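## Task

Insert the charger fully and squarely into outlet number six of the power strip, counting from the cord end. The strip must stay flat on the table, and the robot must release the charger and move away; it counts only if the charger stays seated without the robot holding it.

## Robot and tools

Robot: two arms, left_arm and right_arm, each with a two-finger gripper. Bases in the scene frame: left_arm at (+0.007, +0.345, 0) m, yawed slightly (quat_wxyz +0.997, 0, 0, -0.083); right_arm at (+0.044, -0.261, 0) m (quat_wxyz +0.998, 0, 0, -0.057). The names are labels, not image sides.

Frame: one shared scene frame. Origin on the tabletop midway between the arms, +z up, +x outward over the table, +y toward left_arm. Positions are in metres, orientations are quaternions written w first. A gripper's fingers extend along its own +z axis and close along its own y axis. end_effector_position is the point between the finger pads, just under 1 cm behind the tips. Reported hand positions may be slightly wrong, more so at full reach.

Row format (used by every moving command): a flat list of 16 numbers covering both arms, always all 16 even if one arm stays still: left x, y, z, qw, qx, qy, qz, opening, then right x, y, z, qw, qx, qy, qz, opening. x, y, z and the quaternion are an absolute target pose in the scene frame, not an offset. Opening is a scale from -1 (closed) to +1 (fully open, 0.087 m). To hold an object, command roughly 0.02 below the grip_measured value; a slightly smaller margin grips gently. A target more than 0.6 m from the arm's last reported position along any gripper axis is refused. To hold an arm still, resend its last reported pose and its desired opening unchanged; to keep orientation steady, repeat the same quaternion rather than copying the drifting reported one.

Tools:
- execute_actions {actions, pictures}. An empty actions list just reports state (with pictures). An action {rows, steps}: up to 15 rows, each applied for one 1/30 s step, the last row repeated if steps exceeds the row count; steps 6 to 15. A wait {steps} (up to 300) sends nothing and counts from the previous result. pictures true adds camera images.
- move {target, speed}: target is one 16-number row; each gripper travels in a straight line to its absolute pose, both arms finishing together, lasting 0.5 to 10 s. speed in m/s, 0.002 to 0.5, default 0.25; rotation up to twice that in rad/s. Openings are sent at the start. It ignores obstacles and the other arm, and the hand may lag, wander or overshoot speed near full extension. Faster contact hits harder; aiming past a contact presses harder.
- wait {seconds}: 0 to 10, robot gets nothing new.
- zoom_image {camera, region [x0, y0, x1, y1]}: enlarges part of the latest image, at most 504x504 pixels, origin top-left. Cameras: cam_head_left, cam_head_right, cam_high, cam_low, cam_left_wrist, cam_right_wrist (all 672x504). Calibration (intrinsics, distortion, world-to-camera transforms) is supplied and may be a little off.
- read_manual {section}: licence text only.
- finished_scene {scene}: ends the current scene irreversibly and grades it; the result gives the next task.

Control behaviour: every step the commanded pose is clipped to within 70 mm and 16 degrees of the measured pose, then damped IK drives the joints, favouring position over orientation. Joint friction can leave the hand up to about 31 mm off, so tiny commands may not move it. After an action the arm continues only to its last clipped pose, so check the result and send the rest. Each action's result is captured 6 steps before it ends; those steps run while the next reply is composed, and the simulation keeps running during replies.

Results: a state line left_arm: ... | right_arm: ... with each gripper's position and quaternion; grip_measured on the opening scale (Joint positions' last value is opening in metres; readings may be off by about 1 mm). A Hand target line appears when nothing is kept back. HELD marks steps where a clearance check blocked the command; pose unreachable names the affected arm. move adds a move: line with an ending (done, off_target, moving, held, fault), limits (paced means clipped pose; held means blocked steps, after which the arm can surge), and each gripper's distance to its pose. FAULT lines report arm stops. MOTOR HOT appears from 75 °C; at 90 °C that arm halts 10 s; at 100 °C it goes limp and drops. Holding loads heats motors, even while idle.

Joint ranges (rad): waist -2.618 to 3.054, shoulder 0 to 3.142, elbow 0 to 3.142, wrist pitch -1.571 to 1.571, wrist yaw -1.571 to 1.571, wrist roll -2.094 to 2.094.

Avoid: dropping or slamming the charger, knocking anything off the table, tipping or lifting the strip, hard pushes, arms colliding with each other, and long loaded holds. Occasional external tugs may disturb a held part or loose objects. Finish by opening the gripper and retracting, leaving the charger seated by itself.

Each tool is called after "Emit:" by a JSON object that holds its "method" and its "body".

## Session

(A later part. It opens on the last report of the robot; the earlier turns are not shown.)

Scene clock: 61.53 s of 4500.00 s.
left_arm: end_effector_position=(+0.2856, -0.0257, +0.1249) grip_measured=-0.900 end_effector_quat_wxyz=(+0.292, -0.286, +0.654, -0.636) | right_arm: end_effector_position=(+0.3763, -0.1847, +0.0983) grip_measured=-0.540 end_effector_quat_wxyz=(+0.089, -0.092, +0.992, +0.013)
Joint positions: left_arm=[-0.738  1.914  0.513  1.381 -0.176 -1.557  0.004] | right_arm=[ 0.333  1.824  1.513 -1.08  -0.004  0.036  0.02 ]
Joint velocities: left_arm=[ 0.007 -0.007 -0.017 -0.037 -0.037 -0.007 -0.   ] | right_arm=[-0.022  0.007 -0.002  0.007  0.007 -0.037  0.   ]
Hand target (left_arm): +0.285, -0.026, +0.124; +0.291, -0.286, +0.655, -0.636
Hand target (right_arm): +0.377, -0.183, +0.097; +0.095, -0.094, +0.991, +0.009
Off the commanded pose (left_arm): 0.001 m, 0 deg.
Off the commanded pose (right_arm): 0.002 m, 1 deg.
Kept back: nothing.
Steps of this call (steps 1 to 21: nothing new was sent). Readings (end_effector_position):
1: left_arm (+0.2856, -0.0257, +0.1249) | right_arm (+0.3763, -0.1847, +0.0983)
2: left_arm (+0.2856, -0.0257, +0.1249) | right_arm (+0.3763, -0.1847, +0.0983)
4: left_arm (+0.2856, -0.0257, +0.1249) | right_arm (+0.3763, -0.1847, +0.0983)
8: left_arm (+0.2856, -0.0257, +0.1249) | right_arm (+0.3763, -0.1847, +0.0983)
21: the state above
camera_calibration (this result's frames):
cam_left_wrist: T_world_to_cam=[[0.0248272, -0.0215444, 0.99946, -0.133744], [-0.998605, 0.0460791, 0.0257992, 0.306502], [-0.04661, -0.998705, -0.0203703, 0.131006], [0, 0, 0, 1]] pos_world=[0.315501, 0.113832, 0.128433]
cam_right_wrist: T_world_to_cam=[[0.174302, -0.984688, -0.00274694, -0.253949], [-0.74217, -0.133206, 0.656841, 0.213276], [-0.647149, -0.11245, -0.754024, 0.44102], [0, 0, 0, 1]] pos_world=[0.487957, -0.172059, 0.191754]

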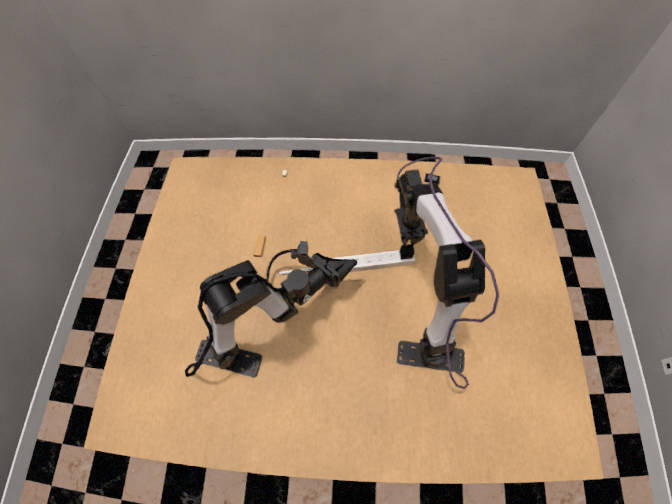

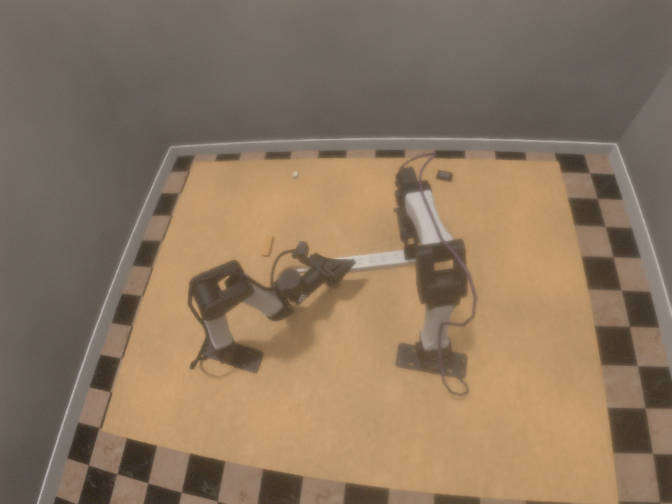

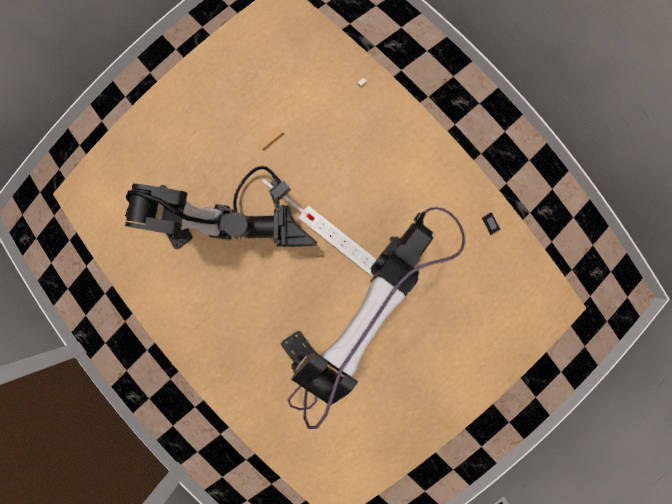

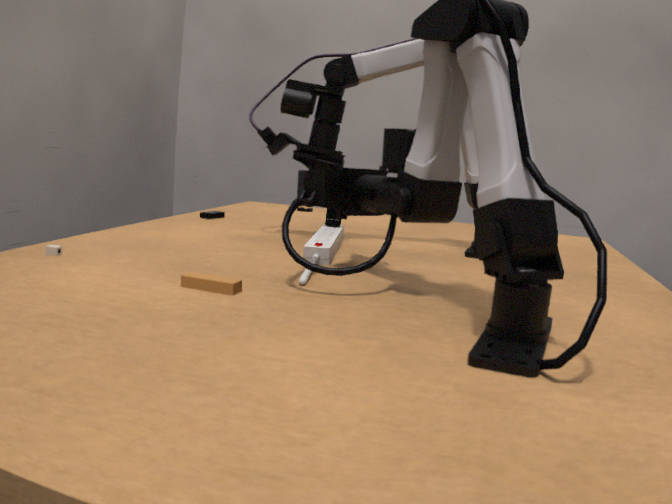

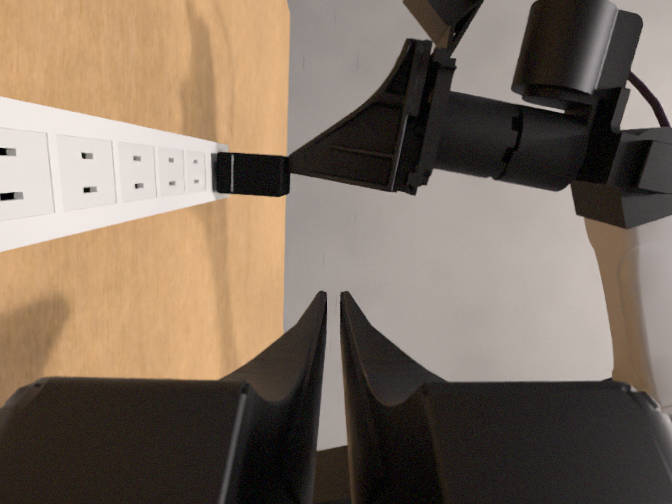

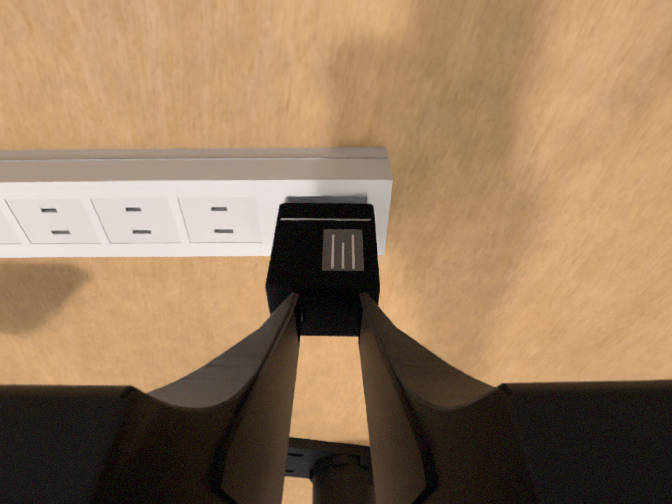

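Emit:
{"method": "execute_actions", "body": {"actions": [{"rows": [[0.2853,-0.0259,0.1244,0.291,-0.286,0.655,-0.636,-0.9,0.3764,-0.1829,0.0964,0.09542,-0.09368,0.99098,0.00902,-0.54],[0.2853,-0.0259,0.1244,0.291,-0.286,0.655,-0.636,-0.9,0.3764,-0.1829,0.0958,0.09542,-0.09368,0.99098,0.00902,-0.54],[0.2853,-0.0259,0.1244,0.291,-0.286,0.655,-0.636,-0.9,0.3764,-0.1829,0.0952,0.09542,-0.09368,0.99098,0.00902,-0.54],[0.2853,-0.0259,0.1244,0.291,-0.286,0.655,-0.636,-0.9,0.3764,-0.1829,0.0946,0.09542,-0.09368,0.99098,0.00902,-0.54],[0.2853,-0.0259,0.1244,0.291,-0.286,0.655,-0.636,-0.9,0.3764,-0.1829,0.094,0.09542,-0.09368,0.99098,0.00902,-0.54],[0.2853,-0.0259,0.1244,0.291,-0.286,0.655,-0.636,-0.9,0.3764,-0.1829,0.0934,0.09542,-0.09368,0.99098,0.00902,-0.54],[0.2853,-0.0259,0.1244,0.291,-0.286,0.655,-0.636,-0.9,0.3764,-0.1829,0.0928,0.09542,-0.09368,0.99098,0.00902,-0.54],[0.2853,-0.0259,0.1244,0.291,-0.286,0.655,-0.636,-0.9,0.3764,-0.1829,0.0922,0.09542,-0.09368,0.99098,0.00902,-0.54],[0.2853,-0.0259,0.1244,0.291,-0.286,0.655,-0.636,-0.9,0.3764,-0.1829,0.0916,0.09542,-0.09368,0.99098,0.00902,-0.54],[0.2853,-0.0259,0.1244,0.291,-0.286,0.655,-0.636,-0.9,0.3764,-0.1829,0.091,0.09542,-0.09368,0.99098,0.00902,-0.54],[0.2853,-0.0259,0.1244,0.291,-0.286,0.655,-0.636,-0.9,0.3764,-0.1829,0.0904,0.09542,-0.09368,0.99098,0.00902,-0.54],[0.2853,-0.0259,0.1244,0.291,-0.286,0.655,-0.636,-0.9,0.3764,-0.1829,0.0898,0.09542,-0.09368,0.99098,0.00902,-0.54],[0.2853,-0.0259,0.1244,0.291,-0.286,0.655,-0.636,-0.9,0.3764,-0.1829,0.0892,0.09542,-0.09368,0.99098,0.00902,-0.54],[0.2853,-0.0259,0.1244,0.291,-0.286,0.655,-0.636,-0.9,0.3764,-0.1829,0.0886,0.09542,-0.09368,0.99098,0.00902,-0.54],[0.2853,-0.0259,0.1244,0.291,-0.286,0.655,-0.636,-0.9,0.3764,-0.1829,0.088,0.09542,-0.09368,0.99098,0.00902,-0.54]], "steps": 15}]}}

Emit:
{"method": "execute_actions", "body": {"actions": [{"steps": 15}], "pictures": true}}

Scene clock: 63.43 s of 4500.00 s.
left_arm: end_effector_position=(+0.2856, -0.0257, +0.1249) grip_measured=-0.900 end_effector_quat_wxyz=(+0.292, -0.286, +0.654, -0.636) | right_arm: end_effector_position=(+0.3772, -0.1852, +0.0971) grip_measured=-0.540 end_effector_quat_wxyz=(+0.091, -0.091, +0.992, +0.012)
Joint positions: left_arm=[-0.738  1.914  0.513  1.381 -0.176 -1.557  0.004] | right_arm=[ 0.333  1.823  1.507 -1.071  0.     0.036  0.02 ]
Joint velocities: left_arm=[-0.012  0.007  0.002 -0.022  0.066 -0.095 -0.   ] | right_arm=[-0.012 -0.007 -0.037  0.037 -0.066  0.007 -0.   ]
Steps of this call (steps 1 to 48: nothing new was sent; steps 49 to 57: the first 9 steps of this action). Readings (end_effector_position):
49: left_arm (+0.2856, -0.0257, +0.1249) | right_arm (+0.3764, -0.1847, +0.0983)
50: left_arm (+0.2856, -0.0257, +0.1249) | right_arm (+0.3766, -0.1846, +0.0983)
52: left_arm (+0.2856, -0.0257, +0.1249) | right_arm (+0.3768, -0.1846, +0.0980)
56: left_arm (+0.2856, -0.0257, +0.1249) | right_arm (+0.3770, -0.1853, +0.0971)
57: the state above

Scene clock: 63.93 s of 4500.00 s.
left_arm: end_effector_position=(+0.2856, -0.0257, +0.1249) grip_measured=-0.900 end_effector_quat_wxyz=(+0.292, -0.286, +0.654, -0.636) | right_arm: end_effector_position=(+0.3791, -0.1849, +0.0968) grip_measured=-0.540 end_effector_quat_wxyz=(+0.099, -0.091, +0.991, +0.012)
Joint positions: left_arm=[-0.738  1.914  0.513  1.381 -0.176 -1.557  0.004] | right_arm=[ 0.333  1.815  1.496 -1.052  0.001  0.036  0.02 ]
Joint velocities: left_arm=[ 0.002 -0.002 -0.012  0.081 -0.051  0.037  0.   ] | right_arm=[-0.007 -0.007 -0.002  0.022 -0.037 -0.051 -0.001]
Hand target (left_arm): +0.285, -0.026, +0.124; +0.291, -0.286, +0.655, -0.636
Hand target (right_arm): +0.377, -0.183, +0.088; +0.095, -0.094, +0.991, +0.009
Off the commanded pose (left_arm): 0.001 m, 0 deg.
Off the commanded pose (right_arm): 0.009 m, 1 deg.
Kept back: nothing.
Steps of this call (steps 1 to 6: the last 6 steps of your previous action; steps 7 to 15: nothing new was sent). Readings (end_effector_position):
1: left_arm (+0.2856, -0.0257, +0.1249) | right_arm (+0.3771, -0.1853, +0.0971)
2: left_arm (+0.2856, -0.0257, +0.1249) | right_arm (+0.3771, -0.1853, +0.0971)
4: left_arm (+0.2856, -0.0257, +0.1249) | right_arm (+0.3771, -0.1853, +0.0971)
8: left_arm (+0.2856, -0.0257, +0.1249) | right_arm (+0.3773, -0.1853, +0.0970)
15: the state above
camera_calibration (this result's frames):
cam_left_wrist: T_world_to_cam=[[0.0248272, -0.0215444, 0.99946, -0.133744], [-0.998605, 0.0460791, 0.0257992, 0.306502], [-0.04661, -0.998705, -0.0203703, 0.131006], [0, 0, 0, 1]] pos_world=[0.315501, 0.113832, 0.128433]
cam_right_wrist: T_world_to_cam=[[0.173398, -0.984851, 0.00121893, -0.254773], [-0.755552, -0.132233, 0.641603, 0.223087], [-0.631723, -0.112174, -0.767036, 0.437116], [0, 0, 0, 1]] pos_world=[0.488867, -0.172381, 0.19246]

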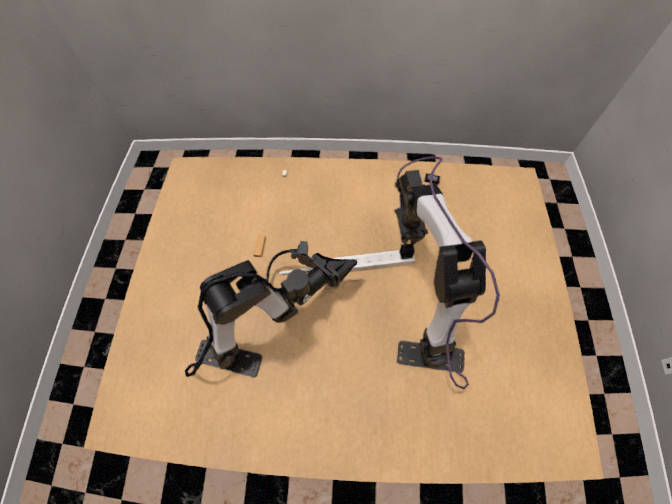

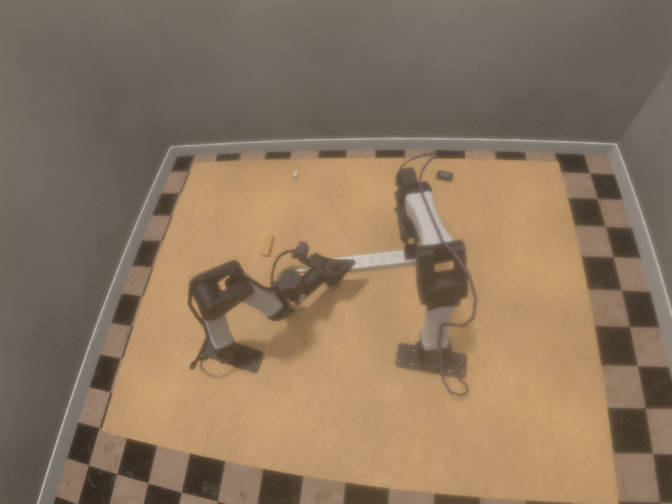

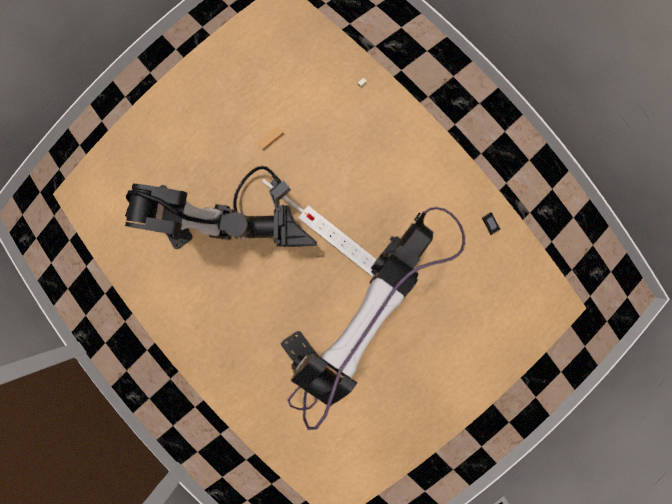

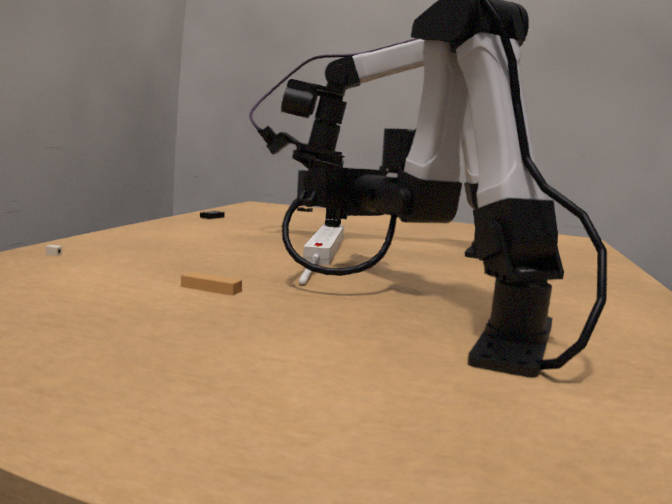

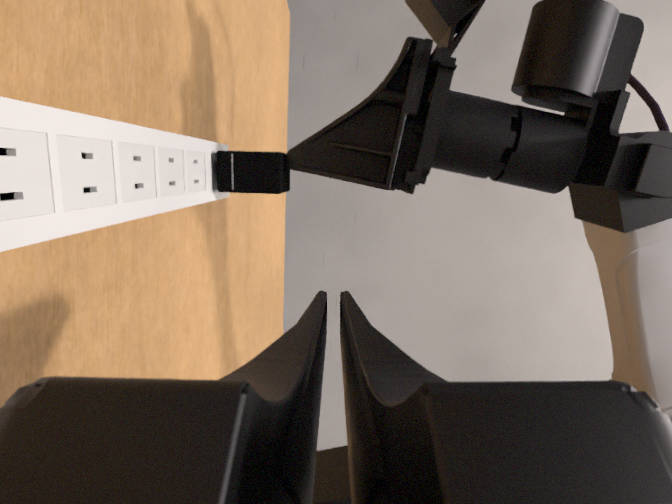

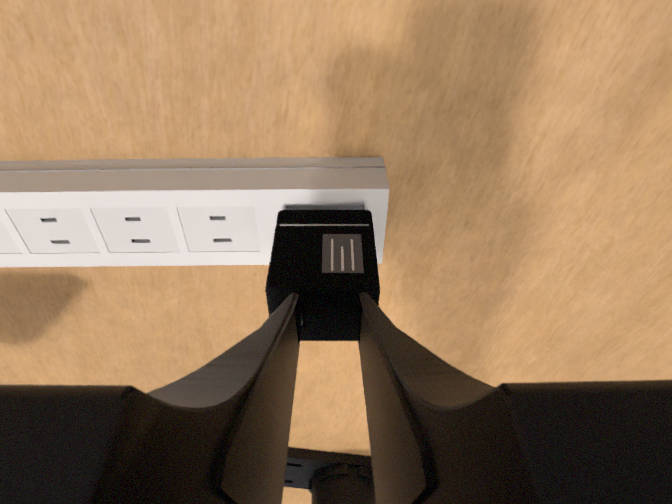

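Emit:
{"method": "execute_actions", "body": {"actions": [{"rows": [[0.2853,-0.0259,0.1244,0.291,-0.286,0.655,-0.636,-0.9,0.3743,-0.1842,0.088,0.0908,-0.0937,0.9914,0.0086,-0.54],[0.2853,-0.0259,0.1244,0.291,-0.286,0.655,-0.636,-0.9,0.3721,-0.1856,0.088,0.0863,-0.0938,0.9918,0.0082,-0.54],[0.2853,-0.0259,0.1244,0.291,-0.286,0.655,-0.636,-0.9,0.36997,-0.18694,0.08792,0.0817,-0.09379,0.99221,0.00772,-0.54],[0.2853,-0.0259,0.1244,0.291,-0.286,0.655,-0.636,-0.9,0.36987,-0.18696,0.08687,0.08004,-0.0938,0.99234,0.00756,-0.54],[0.2853,-0.0259,0.1244,0.291,-0.286,0.655,-0.636,-0.9,0.36976,-0.18699,0.08583,0.07839,-0.09381,0.99247,0.00741,-0.54],[0.2853,-0.0259,0.1244,0.291,-0.286,0.655,-0.636,-0.9,0.36966,-0.18701,0.08478,0.07673,-0.09383,0.9926,0.00725,-0.54],[0.2853,-0.0259,0.1244,0.291,-0.286,0.655,-0.636,-0.9,0.36956,-0.18703,0.08374,0.07508,-0.09384,0.99272,0.0071,-0.54],[0.2853,-0.0259,0.1244,0.291,-0.286,0.655,-0.636,-0.9,0.36945,-0.18706,0.08269,0.07342,-0.09385,0.99284,0.00694,-0.54],[0.2853,-0.0259,0.1244,0.291,-0.286,0.655,-0.636,-0.9,0.36935,-0.18708,0.08165,0.07177,-0.09386,0.99296,0.00679,-0.54],[0.2853,-0.0259,0.1244,0.291,-0.286,0.655,-0.636,-0.9,0.36925,-0.1871,0.0806,0.07011,-0.09387,0.99308,0.00663,-0.54],[0.2853,-0.0259,0.1244,0.291,-0.286,0.655,-0.636,-0.9,0.36914,-0.18713,0.07955,0.06845,-0.09388,0.9932,0.00647,-0.54],[0.2853,-0.0259,0.1244,0.291,-0.286,0.655,-0.636,-0.9,0.36904,-0.18715,0.07851,0.0668,-0.0939,0.99331,0.00632,-0.54],[0.2853,-0.0259,0.1244,0.291,-0.286,0.655,-0.636,-0.9,0.36894,-0.18717,0.07746,0.06514,-0.09391,0.99342,0.00616,-0.54],[0.2853,-0.0259,0.1244,0.291,-0.286,0.655,-0.636,-0.9,0.36883,-0.1872,0.07642,0.06349,-0.09392,0.99353,0.00601,-0.54],[0.2853,-0.0259,0.1244,0.291,-0.286,0.655,-0.636,-0.9,0.36873,-0.18722,0.07537,0.06183,-0.09393,0.99364,0.00585,-0.54]], "steps": 15}]}}

Emit:
{"method": "execute_actions", "body": {"actions": [{"steps": 15}], "pictures": true}}

Scene clock: 68.03 s of 4500.00 s.
left_arm: end_effector_position=(+0.2856, -0.0257, +0.1249) grip_measured=-0.900 end_effector_quat_wxyz=(+0.292, -0.286, +0.654, -0.636) | right_arm: end_effector_position=(+0.3793, -0.1850, +0.0967) grip_measured=-0.540 end_effector_quat_wxyz=(+0.099, -0.091, +0.991, +0.012)
Joint positions: left_arm=[-0.738  1.914  0.513  1.381 -0.176 -1.557  0.004] | right_arm=[ 0.333  1.815  1.495 -1.051  0.001  0.036  0.02 ]
Joint velocities: left_arm=[ 0.002 -0.012  0.007 -0.022 -0.022 -0.022  0.   ] | right_arm=[-0.017 -0.007 -0.017  0.022 -0.007  0.007 -0.   ]
Steps of this call (steps 1 to 90: nothing new was sent; then 0.80 s passed at rest; steps 91 to 99: the first 9 steps of this action). Readings (end_effector_position):
91: left_arm (+0.2856, -0.0257, +0.1249) | right_arm (+0.3794, -0.1849, +0.0967)
92: left_arm (+0.2856, -0.0257, +0.1249) | right_arm (+0.3794, -0.1849, +0.0967)
94: left_arm (+0.2856, -0.0257, +0.1249) | right_arm (+0.3794, -0.1849, +0.0967)
98: left_arm (+0.2856, -0.0257, +0.1249) | right_arm (+0.3794, -0.1849, +0.0967)
99: the state above

Scene clock: 68.53 s of 4500.00 s.
left_arm: end_effector_position=(+0.2856, -0.0257, +0.1249) grip_measured=-0.900 end_effector_quat_wxyz=(+0.292, -0.286, +0.654, -0.636) | right_arm: end_effector_position=(+0.3793, -0.1850, +0.0963) grip_measured=-0.540 end_effector_quat_wxyz=(+0.099, -0.091, +0.991, +0.012)
Joint positions: left_arm=[-0.738  1.914  0.513  1.381 -0.176 -1.557  0.004] | right_arm=[ 0.333  1.816  1.495 -1.051  0.001  0.036  0.02 ]
Joint velocities: left_arm=[-0.017 -0.022 -0.007  0.037 -0.007  0.037  0.001] | right_arm=[ 0.007 -0.007 -0.002  0.007  0.051 -0.066  0.   ]
Hand target (left_arm): +0.285, -0.026, +0.124; +0.291, -0.286, +0.655, -0.636
Hand target (right_arm): +0.369, -0.187, +0.076; +0.062, -0.093, +0.994, +0.006
Off the commanded pose (left_arm): 0.001 m, 0 deg.
Off the commanded pose (right_arm): 0.024 m, 4 deg.
Kept back: nothing.
Steps of this call (steps 1 to 6: the last 6 steps of your previous action; steps 7 to 15: nothing new was sent). Readings (end_effector_position):
1: left_arm (+0.2856, -0.0257, +0.1249) | right_arm (+0.3793, -0.1850, +0.0967)
2: left_arm (+0.2856, -0.0257, +0.1249) | right_arm (+0.3793, -0.1850, +0.0967)
4: left_arm (+0.2856, -0.0257, +0.1249) | right_arm (+0.3793, -0.1850, +0.0967)
8: left_arm (+0.2856, -0.0257, +0.1249) | right_arm (+0.3793, -0.1850, +0.0963)
15: the state above
camera_calibration (this result's frames):
cam_left_wrist: T_world_to_cam=[[0.0248272, -0.0215444, 0.99946, -0.133744], [-0.998605, 0.0460791, 0.0257992, 0.306502], [-0.04661, -0.998705, -0.0203703, 0.131006], [0, 0, 0, 1]] pos_world=[0.315501, 0.113832, 0.128433]
cam_right_wrist: T_world_to_cam=[[0.173324, -0.984863, 0.00160997, -0.254843], [-0.755376, -0.131888, 0.641882, 0.223482], [-0.631954, -0.11247, -0.766802, 0.436881], [0, 0, 0, 1]] pos_world=[0.489072, -0.172376, 0.191962]

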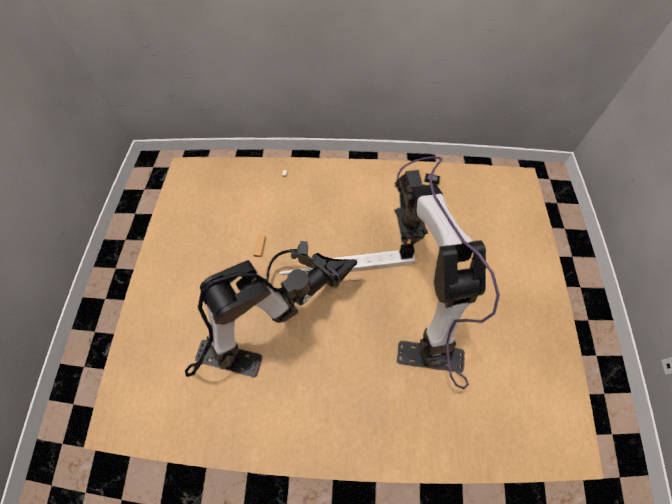

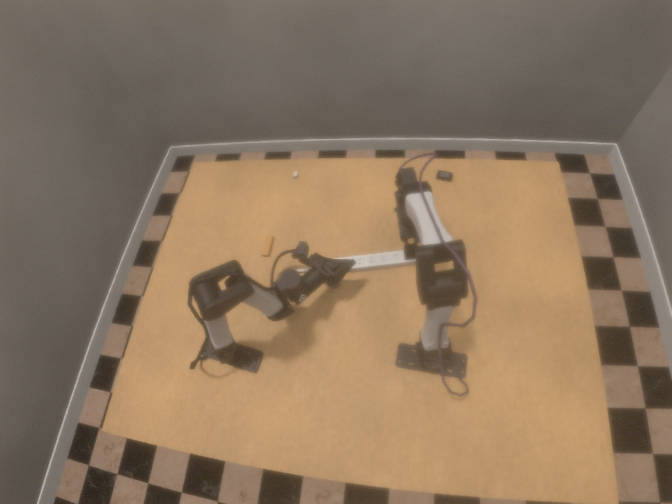

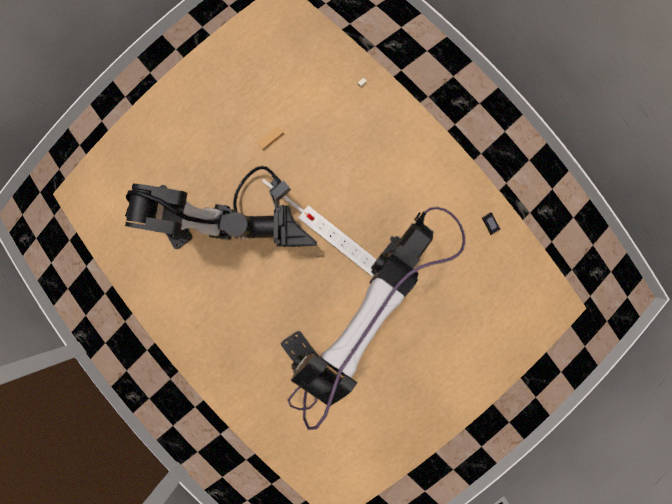

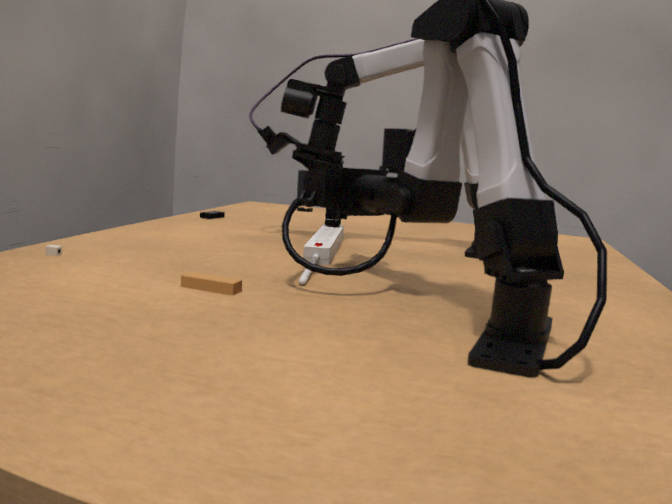

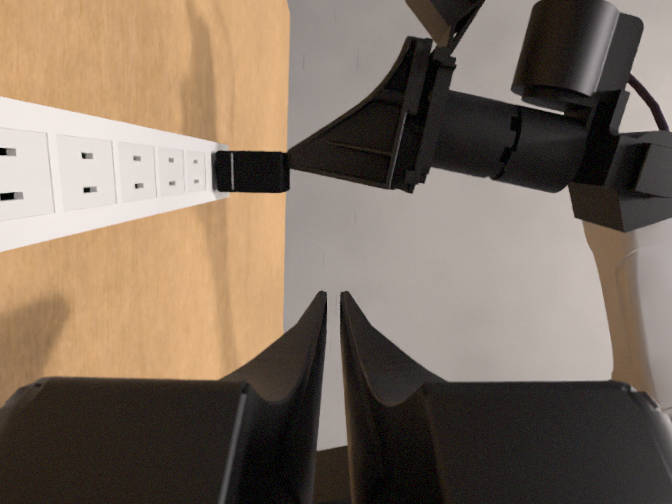

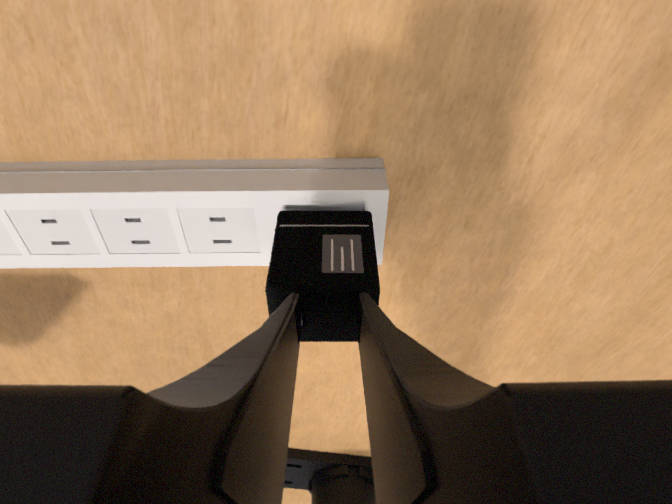

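Emit:
{"method": "execute_actions", "body": {"actions": [{"rows": [[0.2853,-0.0259,0.1244,0.291,-0.286,0.655,-0.636,-0.9,0.36865,-0.18724,0.07475,0.06084,-0.09394,0.9937,0.00576,-0.54],[0.2853,-0.0259,0.1244,0.291,-0.286,0.655,-0.636,-0.9,0.36856,-0.18726,0.07412,0.05984,-0.09394,0.99376,0.00566,-0.54],[0.2853,-0.0259,0.1244,0.291,-0.286,0.655,-0.636,-0.9,0.36848,-0.18728,0.0735,0.05885,-0.09395,0.99382,0.00557,-0.54],[0.2853,-0.0259,0.1244,0.291,-0.286,0.655,-0.636,-0.9,0.3684,-0.1873,0.07287,0.05785,-0.09395,0.99387,0.00547,-0.54],[0.2853,-0.0259,0.1244,0.291,-0.286,0.655,-0.636,-0.9,0.36831,-0.18732,0.07225,0.05686,-0.09396,0.99393,0.00538,-0.54],[0.2853,-0.0259,0.1244,0.291,-0.286,0.655,-0.636,-0.9,0.36823,-0.18734,0.07162,0.05587,-0.09396,0.99398,0.00529,-0.54],[0.2853,-0.0259,0.1244,0.291,-0.286,0.655,-0.636,-0.9,0.36815,-0.18736,0.071,0.05487,-0.09397,0.99404,0.00519,-0.54],[0.2853,-0.0259,0.1244,0.291,-0.286,0.655,-0.636,-0.9,0.36806,-0.18737,0.07037,0.05388,-0.09397,0.99409,0.0051,-0.54],[0.2853,-0.0259,0.1244,0.291,-0.286,0.655,-0.636,-0.9,0.36798,-0.18739,0.06975,0.05288,-0.09398,0.99414,0.005,-0.54],[0.2853,-0.0259,0.1244,0.291,-0.286,0.655,-0.636,-0.9,0.3679,-0.18741,0.06912,0.05189,-0.09398,0.9942,0.00491,-0.54],[0.2853,-0.0259,0.1244,0.291,-0.286,0.655,-0.636,-0.9,0.36781,-0.18743,0.0685,0.0509,-0.09399,0.99425,0.00482,-0.54],[0.2853,-0.0259,0.1244,0.291,-0.286,0.655,-0.636,-0.9,0.36773,-0.18745,0.06787,0.0499,-0.09399,0.9943,0.00472,-0.54],[0.2853,-0.0259,0.1244,0.291,-0.286,0.655,-0.636,-0.9,0.36765,-0.18747,0.06725,0.04891,-0.094,0.99435,0.00463,-0.54],[0.2853,-0.0259,0.1244,0.291,-0.286,0.655,-0.636,-0.9,0.36756,-0.18749,0.06662,0.04791,-0.094,0.9944,0.00453,-0.54],[0.2853,-0.0259,0.1244,0.291,-0.286,0.655,-0.636,-0.9,0.36748,-0.18751,0.066,0.04692,-0.09401,0.99445,0.00444,-0.54]], "steps": 15}]}}

Emit:
{"method": "execute_actions", "body": {"actions": [{"steps": 15}], "pictures": true}}

Scene clock: 69.37 s of 4500.00 s.
left_arm: end_effector_position=(+0.2856, -0.0257, +0.1249) grip_measured=-0.900 end_effector_quat_wxyz=(+0.292, -0.286, +0.654, -0.636) | right_arm: end_effector_position=(+0.3792, -0.1850, +0.0957) grip_measured=-0.540 end_effector_quat_wxyz=(+0.098, -0.091, +0.991, +0.012)
Joint positions: left_arm=[-0.738  1.914  0.513  1.381 -0.176 -1.557  0.004] | right_arm=[ 0.333  1.818  1.495 -1.051  0.001  0.036  0.02 ]
Joint velocities: left_arm=[ 0.002 -0.012  0.002  0.007 -0.022  0.007  0.   ] | right_arm=[-0.007  0.012 -0.002  0.051  0.037 -0.066 -0.001]
Steps of this call (steps 1 to 16: nothing new was sent; steps 17 to 25: the first 9 steps of this action). Readings (end_effector_position):
17: left_arm (+0.2856, -0.0257, +0.1249) | right_arm (+0.3793, -0.1850, +0.0963)
18: left_arm (+0.2856, -0.0257, +0.1249) | right_arm (+0.3793, -0.1850, +0.0963)
20: left_arm (+0.2856, -0.0257, +0.1249) | right_arm (+0.3793, -0.1850, +0.0963)
24: left_arm (+0.2856, -0.0257, +0.1249) | right_arm (+0.3792, -0.1850, +0.0957)
25: the state above

Scene clock: 69.87 s of 4500.00 s.
left_arm: end_effector_position=(+0.2856, -0.0257, +0.1249) grip_measured=-0.900 end_effector_quat_wxyz=(+0.292, -0.286, +0.654, -0.636) | right_arm: end_effector_position=(+0.3795, -0.1849, +0.0920) grip_measured=-0.540 end_effector_quat_wxyz=(+0.093, -0.091, +0.991, +0.011)
Joint positions: left_arm=[-0.738  1.914  0.513  1.381 -0.176 -1.557  0.004] | right_arm=[ 0.333  1.83   1.495 -1.049  0.001  0.036  0.02 ]
Joint velocities: left_arm=[-0.007  0.007 -0.012 -0.007  0.007  0.007 -0.   ] | right_arm=[ 0.002  0.002  0.002 -0.007 -0.022 -0.051 -0.   ]
Hand target (left_arm): +0.285, -0.026, +0.124; +0.291, -0.286, +0.655, -0.636
Hand target (right_arm): +0.367, -0.188, +0.068; +0.047, -0.093, +0.995, +0.005
Off the commanded pose (left_arm): 0.001 m, 0 deg.
Off the commanded pose (right_arm): 0.029 m, 5 deg.
Kept back: nothing.
Steps of this call (steps 1 to 6: the last 6 steps of your previous action; steps 7 to 15: nothing new was sent). Readings (end_effector_position):
1: left_arm (+0.2856, -0.0257, +0.1249) | right_arm (+0.3792, -0.1850, +0.0957)
2: left_arm (+0.2856, -0.0257, +0.1249) | right_arm (+0.3792, -0.1850, +0.0957)
4: left_arm (+0.2856, -0.0257, +0.1249) | right_arm (+0.3792, -0.1850, +0.0955)
8: left_arm (+0.2856, -0.0257, +0.1249) | right_arm (+0.3796, -0.1849, +0.0932)
15: the state above
camera_calibration (this result's frames):
cam_left_wrist: T_world_to_cam=[[0.0248272, -0.0215444, 0.99946, -0.133744], [-0.998605, 0.0460791, 0.0257992, 0.306502], [-0.04661, -0.998705, -0.0203703, 0.131006], [0, 0, 0, 1]] pos_world=[0.315501, 0.113832, 0.128433]
cam_right_wrist: T_world_to_cam=[[0.173345, -0.984859, 0.00213507, -0.254882], [-0.748159, -0.130273, 0.650606, 0.223181], [-0.640477, -0.114377, -0.759413, 0.435917], [0, 0, 0, 1]] pos_world=[0.490352, -0.172089, 0.186382]

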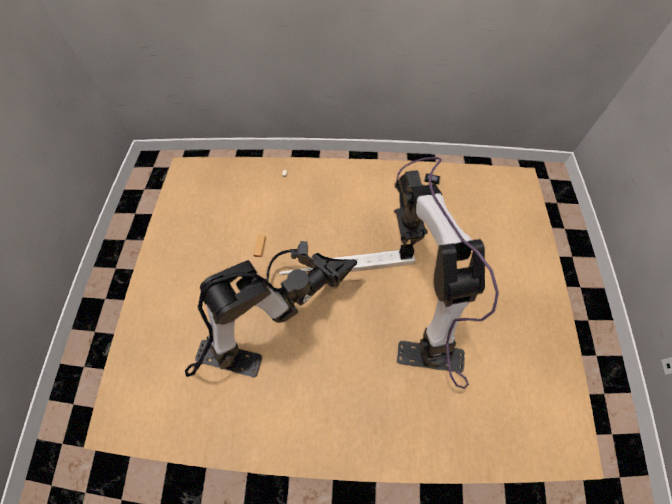

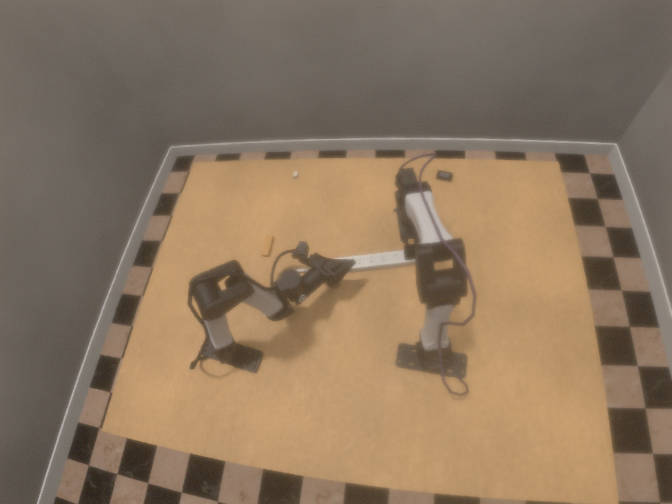

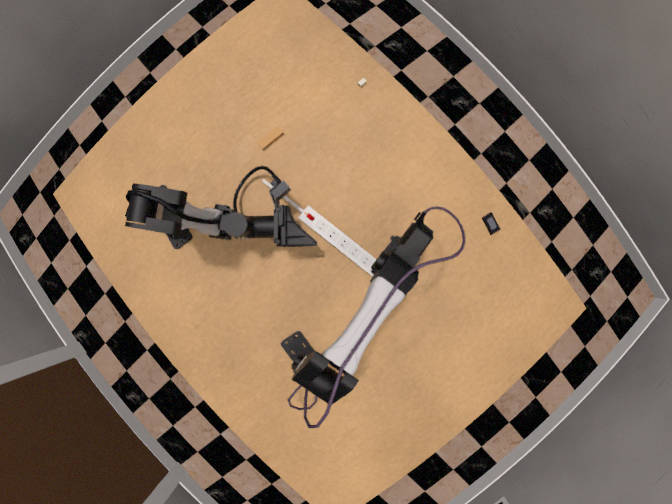

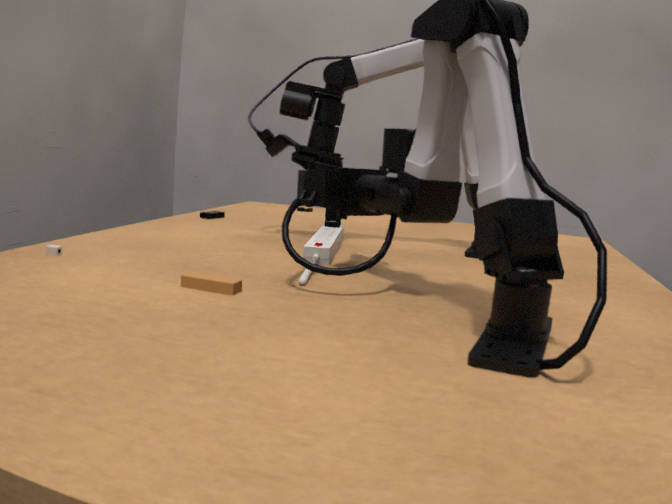

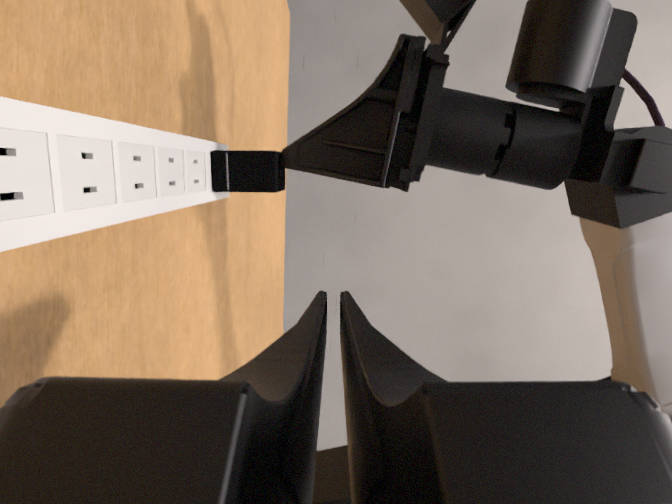

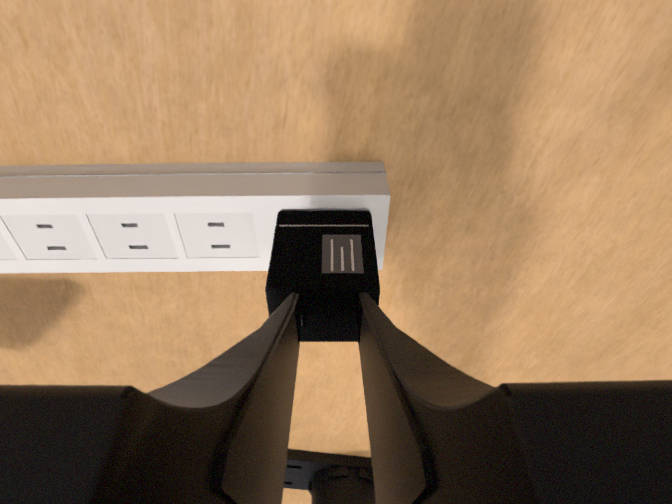

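Emit:
{"method": "execute_actions", "body": {"actions": [{"rows": [[0.2853,-0.0259,0.1244,0.291,-0.286,0.655,-0.636,-0.9,0.36739,-0.18753,0.06542,0.04599,-0.09401,0.99449,0.00435,-0.54],[0.2853,-0.0259,0.1244,0.291,-0.286,0.655,-0.636,-0.9,0.3673,-0.18755,0.06483,0.04506,-0.09402,0.99453,0.00426,-0.54],[0.2853,-0.0259,0.1244,0.291,-0.286,0.655,-0.636,-0.9,0.36721,-0.18757,0.06425,0.04412,-0.09402,0.99457,0.00417,-0.54],[0.2853,-0.0259,0.1244,0.291,-0.286,0.655,-0.636,-0.9,0.36712,-0.18759,0.06367,0.04319,-0.09402,0.99461,0.00409,-0.54],[0.2853,-0.0259,0.1244,0.291,-0.286,0.655,-0.636,-0.9,0.36703,-0.18761,0.06308,0.04226,-0.09403,0.99465,0.004,-0.54],[0.2853,-0.0259,0.1244,0.291,-0.286,0.655,-0.636,-0.9,0.36694,-0.18763,0.0625,0.04133,-0.09403,0.99469,0.00391,-0.54],[0.2853,-0.0259,0.1244,0.291,-0.286,0.655,-0.636,-0.9,0.36685,-0.18765,0.06191,0.04039,-0.09404,0.99473,0.00382,-0.54],[0.2853,-0.0259,0.1244,0.291,-0.286,0.655,-0.636,-0.9,0.36676,-0.18767,0.06133,0.03946,-0.09404,0.99477,0.00373,-0.54]], "steps": 12}]}}

Emit:
{"method": "execute_actions", "body": {"actions": [{"steps": 12}], "pictures": true}}

Emit:
{"method": "zoom_image", "body": {"camera": "cam_left_wrist", "region": [190, 125, 350, 215]}}

Scene clock: 70.73 s of 4500.00 s.
left_arm: end_effector_position=(+0.2856, -0.0257, +0.1249) grip_measured=-0.900 end_effector_quat_wxyz=(+0.292, -0.286, +0.654, -0.636) | right_arm: end_effector_position=(+0.3796, -0.1849, +0.0914) grip_measured=-0.540 end_effector_quat_wxyz=(+0.092, -0.091, +0.991, +0.011)
Joint positions: left_arm=[-0.738  1.914  0.513  1.381 -0.176 -1.557  0.004] | right_arm=[ 0.333  1.832  1.495 -1.048  0.001  0.036  0.02 ]
Joint velocities: left_arm=[-0.012  0.012  0.002 -0.007 -0.022 -0.007 -0.   ] | right_arm=[-0.012  0.037 -0.002 -0.022  0.037 -0.037  0.   ]
Steps of this call (steps 1 to 20: nothing new was sent; steps 21 to 26: the first 6 steps of this action). Readings (end_effector_position):
21: left_arm (+0.2856, -0.0257, +0.1249) | right_arm (+0.3795, -0.1849, +0.0920)
22: left_arm (+0.2856, -0.0257, +0.1249) | right_arm (+0.3795, -0.1849, +0.0920)
24: left_arm (+0.2856, -0.0257, +0.1249) | right_arm (+0.3795, -0.1849, +0.0920)
26: the state above

Scene clock: 71.13 s of 4500.00 s.
left_arm: end_effector_position=(+0.2856, -0.0257, +0.1249) grip_measured=-0.900 end_effector_quat_wxyz=(+0.292, -0.286, +0.654, -0.636) | right_arm: end_effector_position=(+0.3796, -0.1852, +0.0909) grip_measured=-0.540 end_effector_quat_wxyz=(+0.092, -0.091, +0.992, +0.010)
Joint positions: left_arm=[-0.738  1.914  0.513  1.381 -0.176 -1.557  0.004] | right_arm=[ 0.333  1.833  1.495 -1.048  0.003  0.036  0.02 ]
Joint velocities: left_arm=[ 0.007  0.007  0.017  0.066 -0.022  0.007  0.001] | right_arm=[-0.012 -0.022  0.017  0.007 -0.022 -0.007 -0.   ]
Hand target (left_arm): +0.285, -0.026, +0.124; +0.291, -0.286, +0.655, -0.636
Hand target (right_arm): +0.366, -0.188, +0.063; +0.039, -0.093, +0.995, +0.004
Off the commanded pose (left_arm): 0.001 m, 0 deg.
Off the commanded pose (right_arm): 0.032 m, 6 deg.
Kept back: nothing.
Steps of this call (steps 1 to 6: the last 6 steps of your previous action; steps 7 to 12: nothing new was sent). Readings (end_effector_position):
1: left_arm (+0.2856, -0.0257, +0.1249) | right_arm (+0.3796, -0.1851, +0.0910)
2: left_arm (+0.2856, -0.0257, +0.1249) | right_arm (+0.3796, -0.1852, +0.0909)
4: left_arm (+0.2856, -0.0257, +0.1249) | right_arm (+0.3796, -0.1852, +0.0909)
8: left_arm (+0.2856, -0.0257, +0.1249) | right_arm (+0.3796, -0.1852, +0.0909)
12: the state above
camera_calibration (this result's frames):
cam_left_wrist: T_world_to_cam=[[0.0248272, -0.0215444, 0.99946, -0.133744], [-0.998605, 0.0460791, 0.0257992, 0.306502], [-0.04661, -0.998705, -0.0203703, 0.131006], [0, 0, 0, 1]] pos_world=[0.315501, 0.113832, 0.128433]
cam_right_wrist: T_world_to_cam=[[0.173006, -0.984912, 0.00414808, -0.255277], [-0.74653, -0.128383, 0.652848, 0.223462], [-0.642466, -0.116043, -0.757477, 0.435365], [0, 0, 0, 1]] pos_world=[0.490692, -0.172215, 0.184951]

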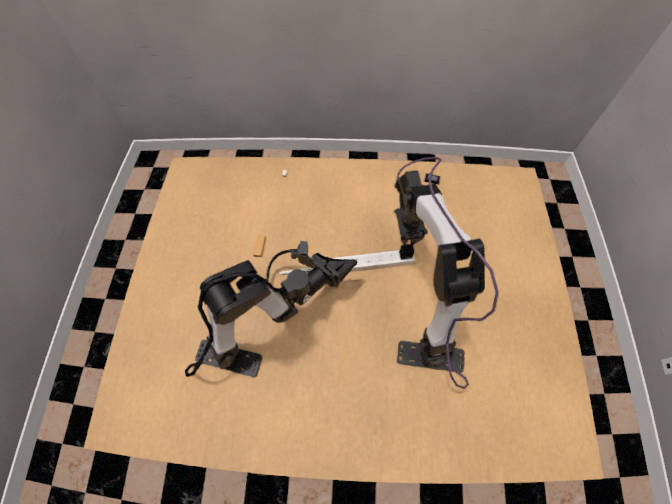

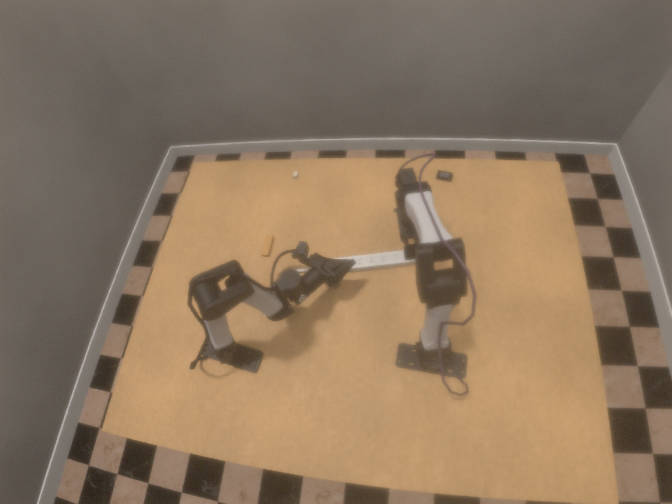

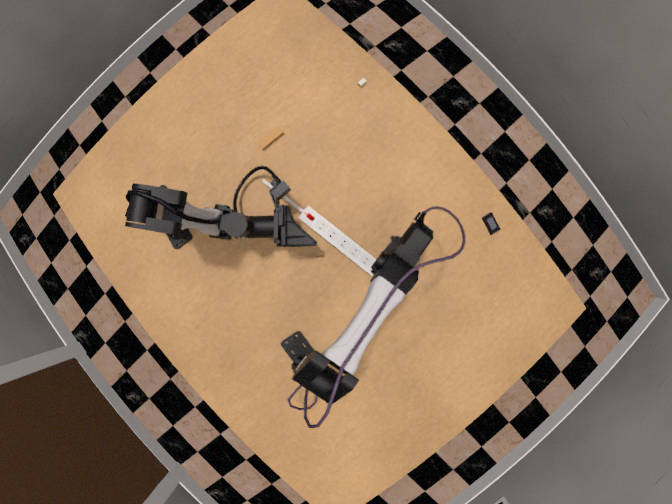

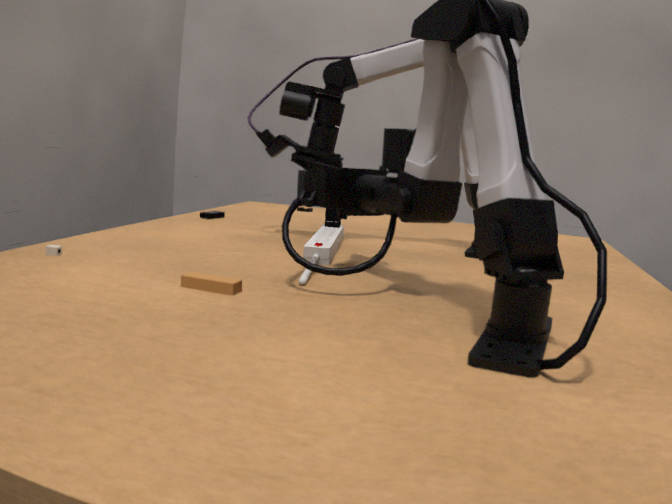

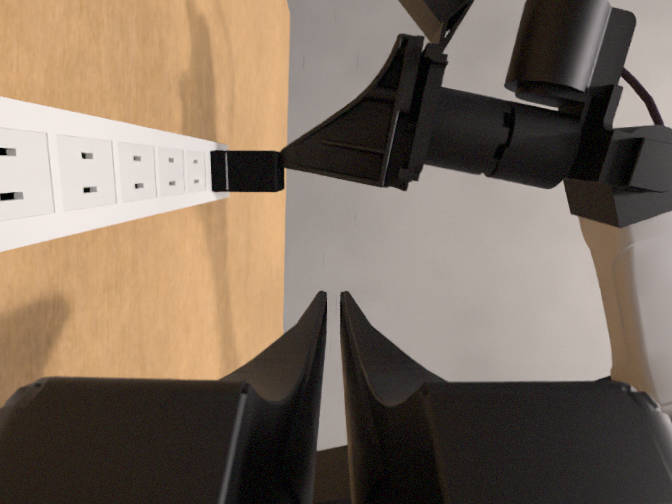

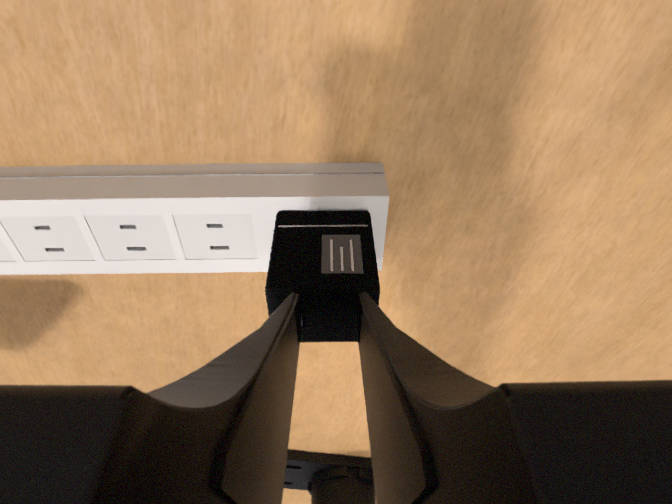

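Region (190, 125, 350, 215) of cam_left_wrist's 672x504 image, scaled by 3.150, with more detail than that image has; it fills the top 284 rows of this view, and the rest is white.

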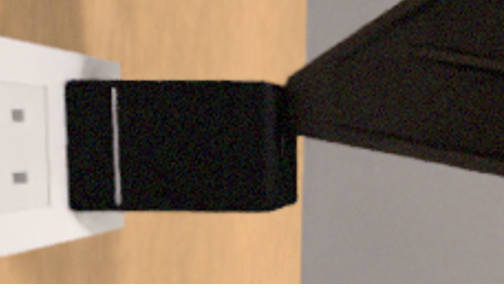

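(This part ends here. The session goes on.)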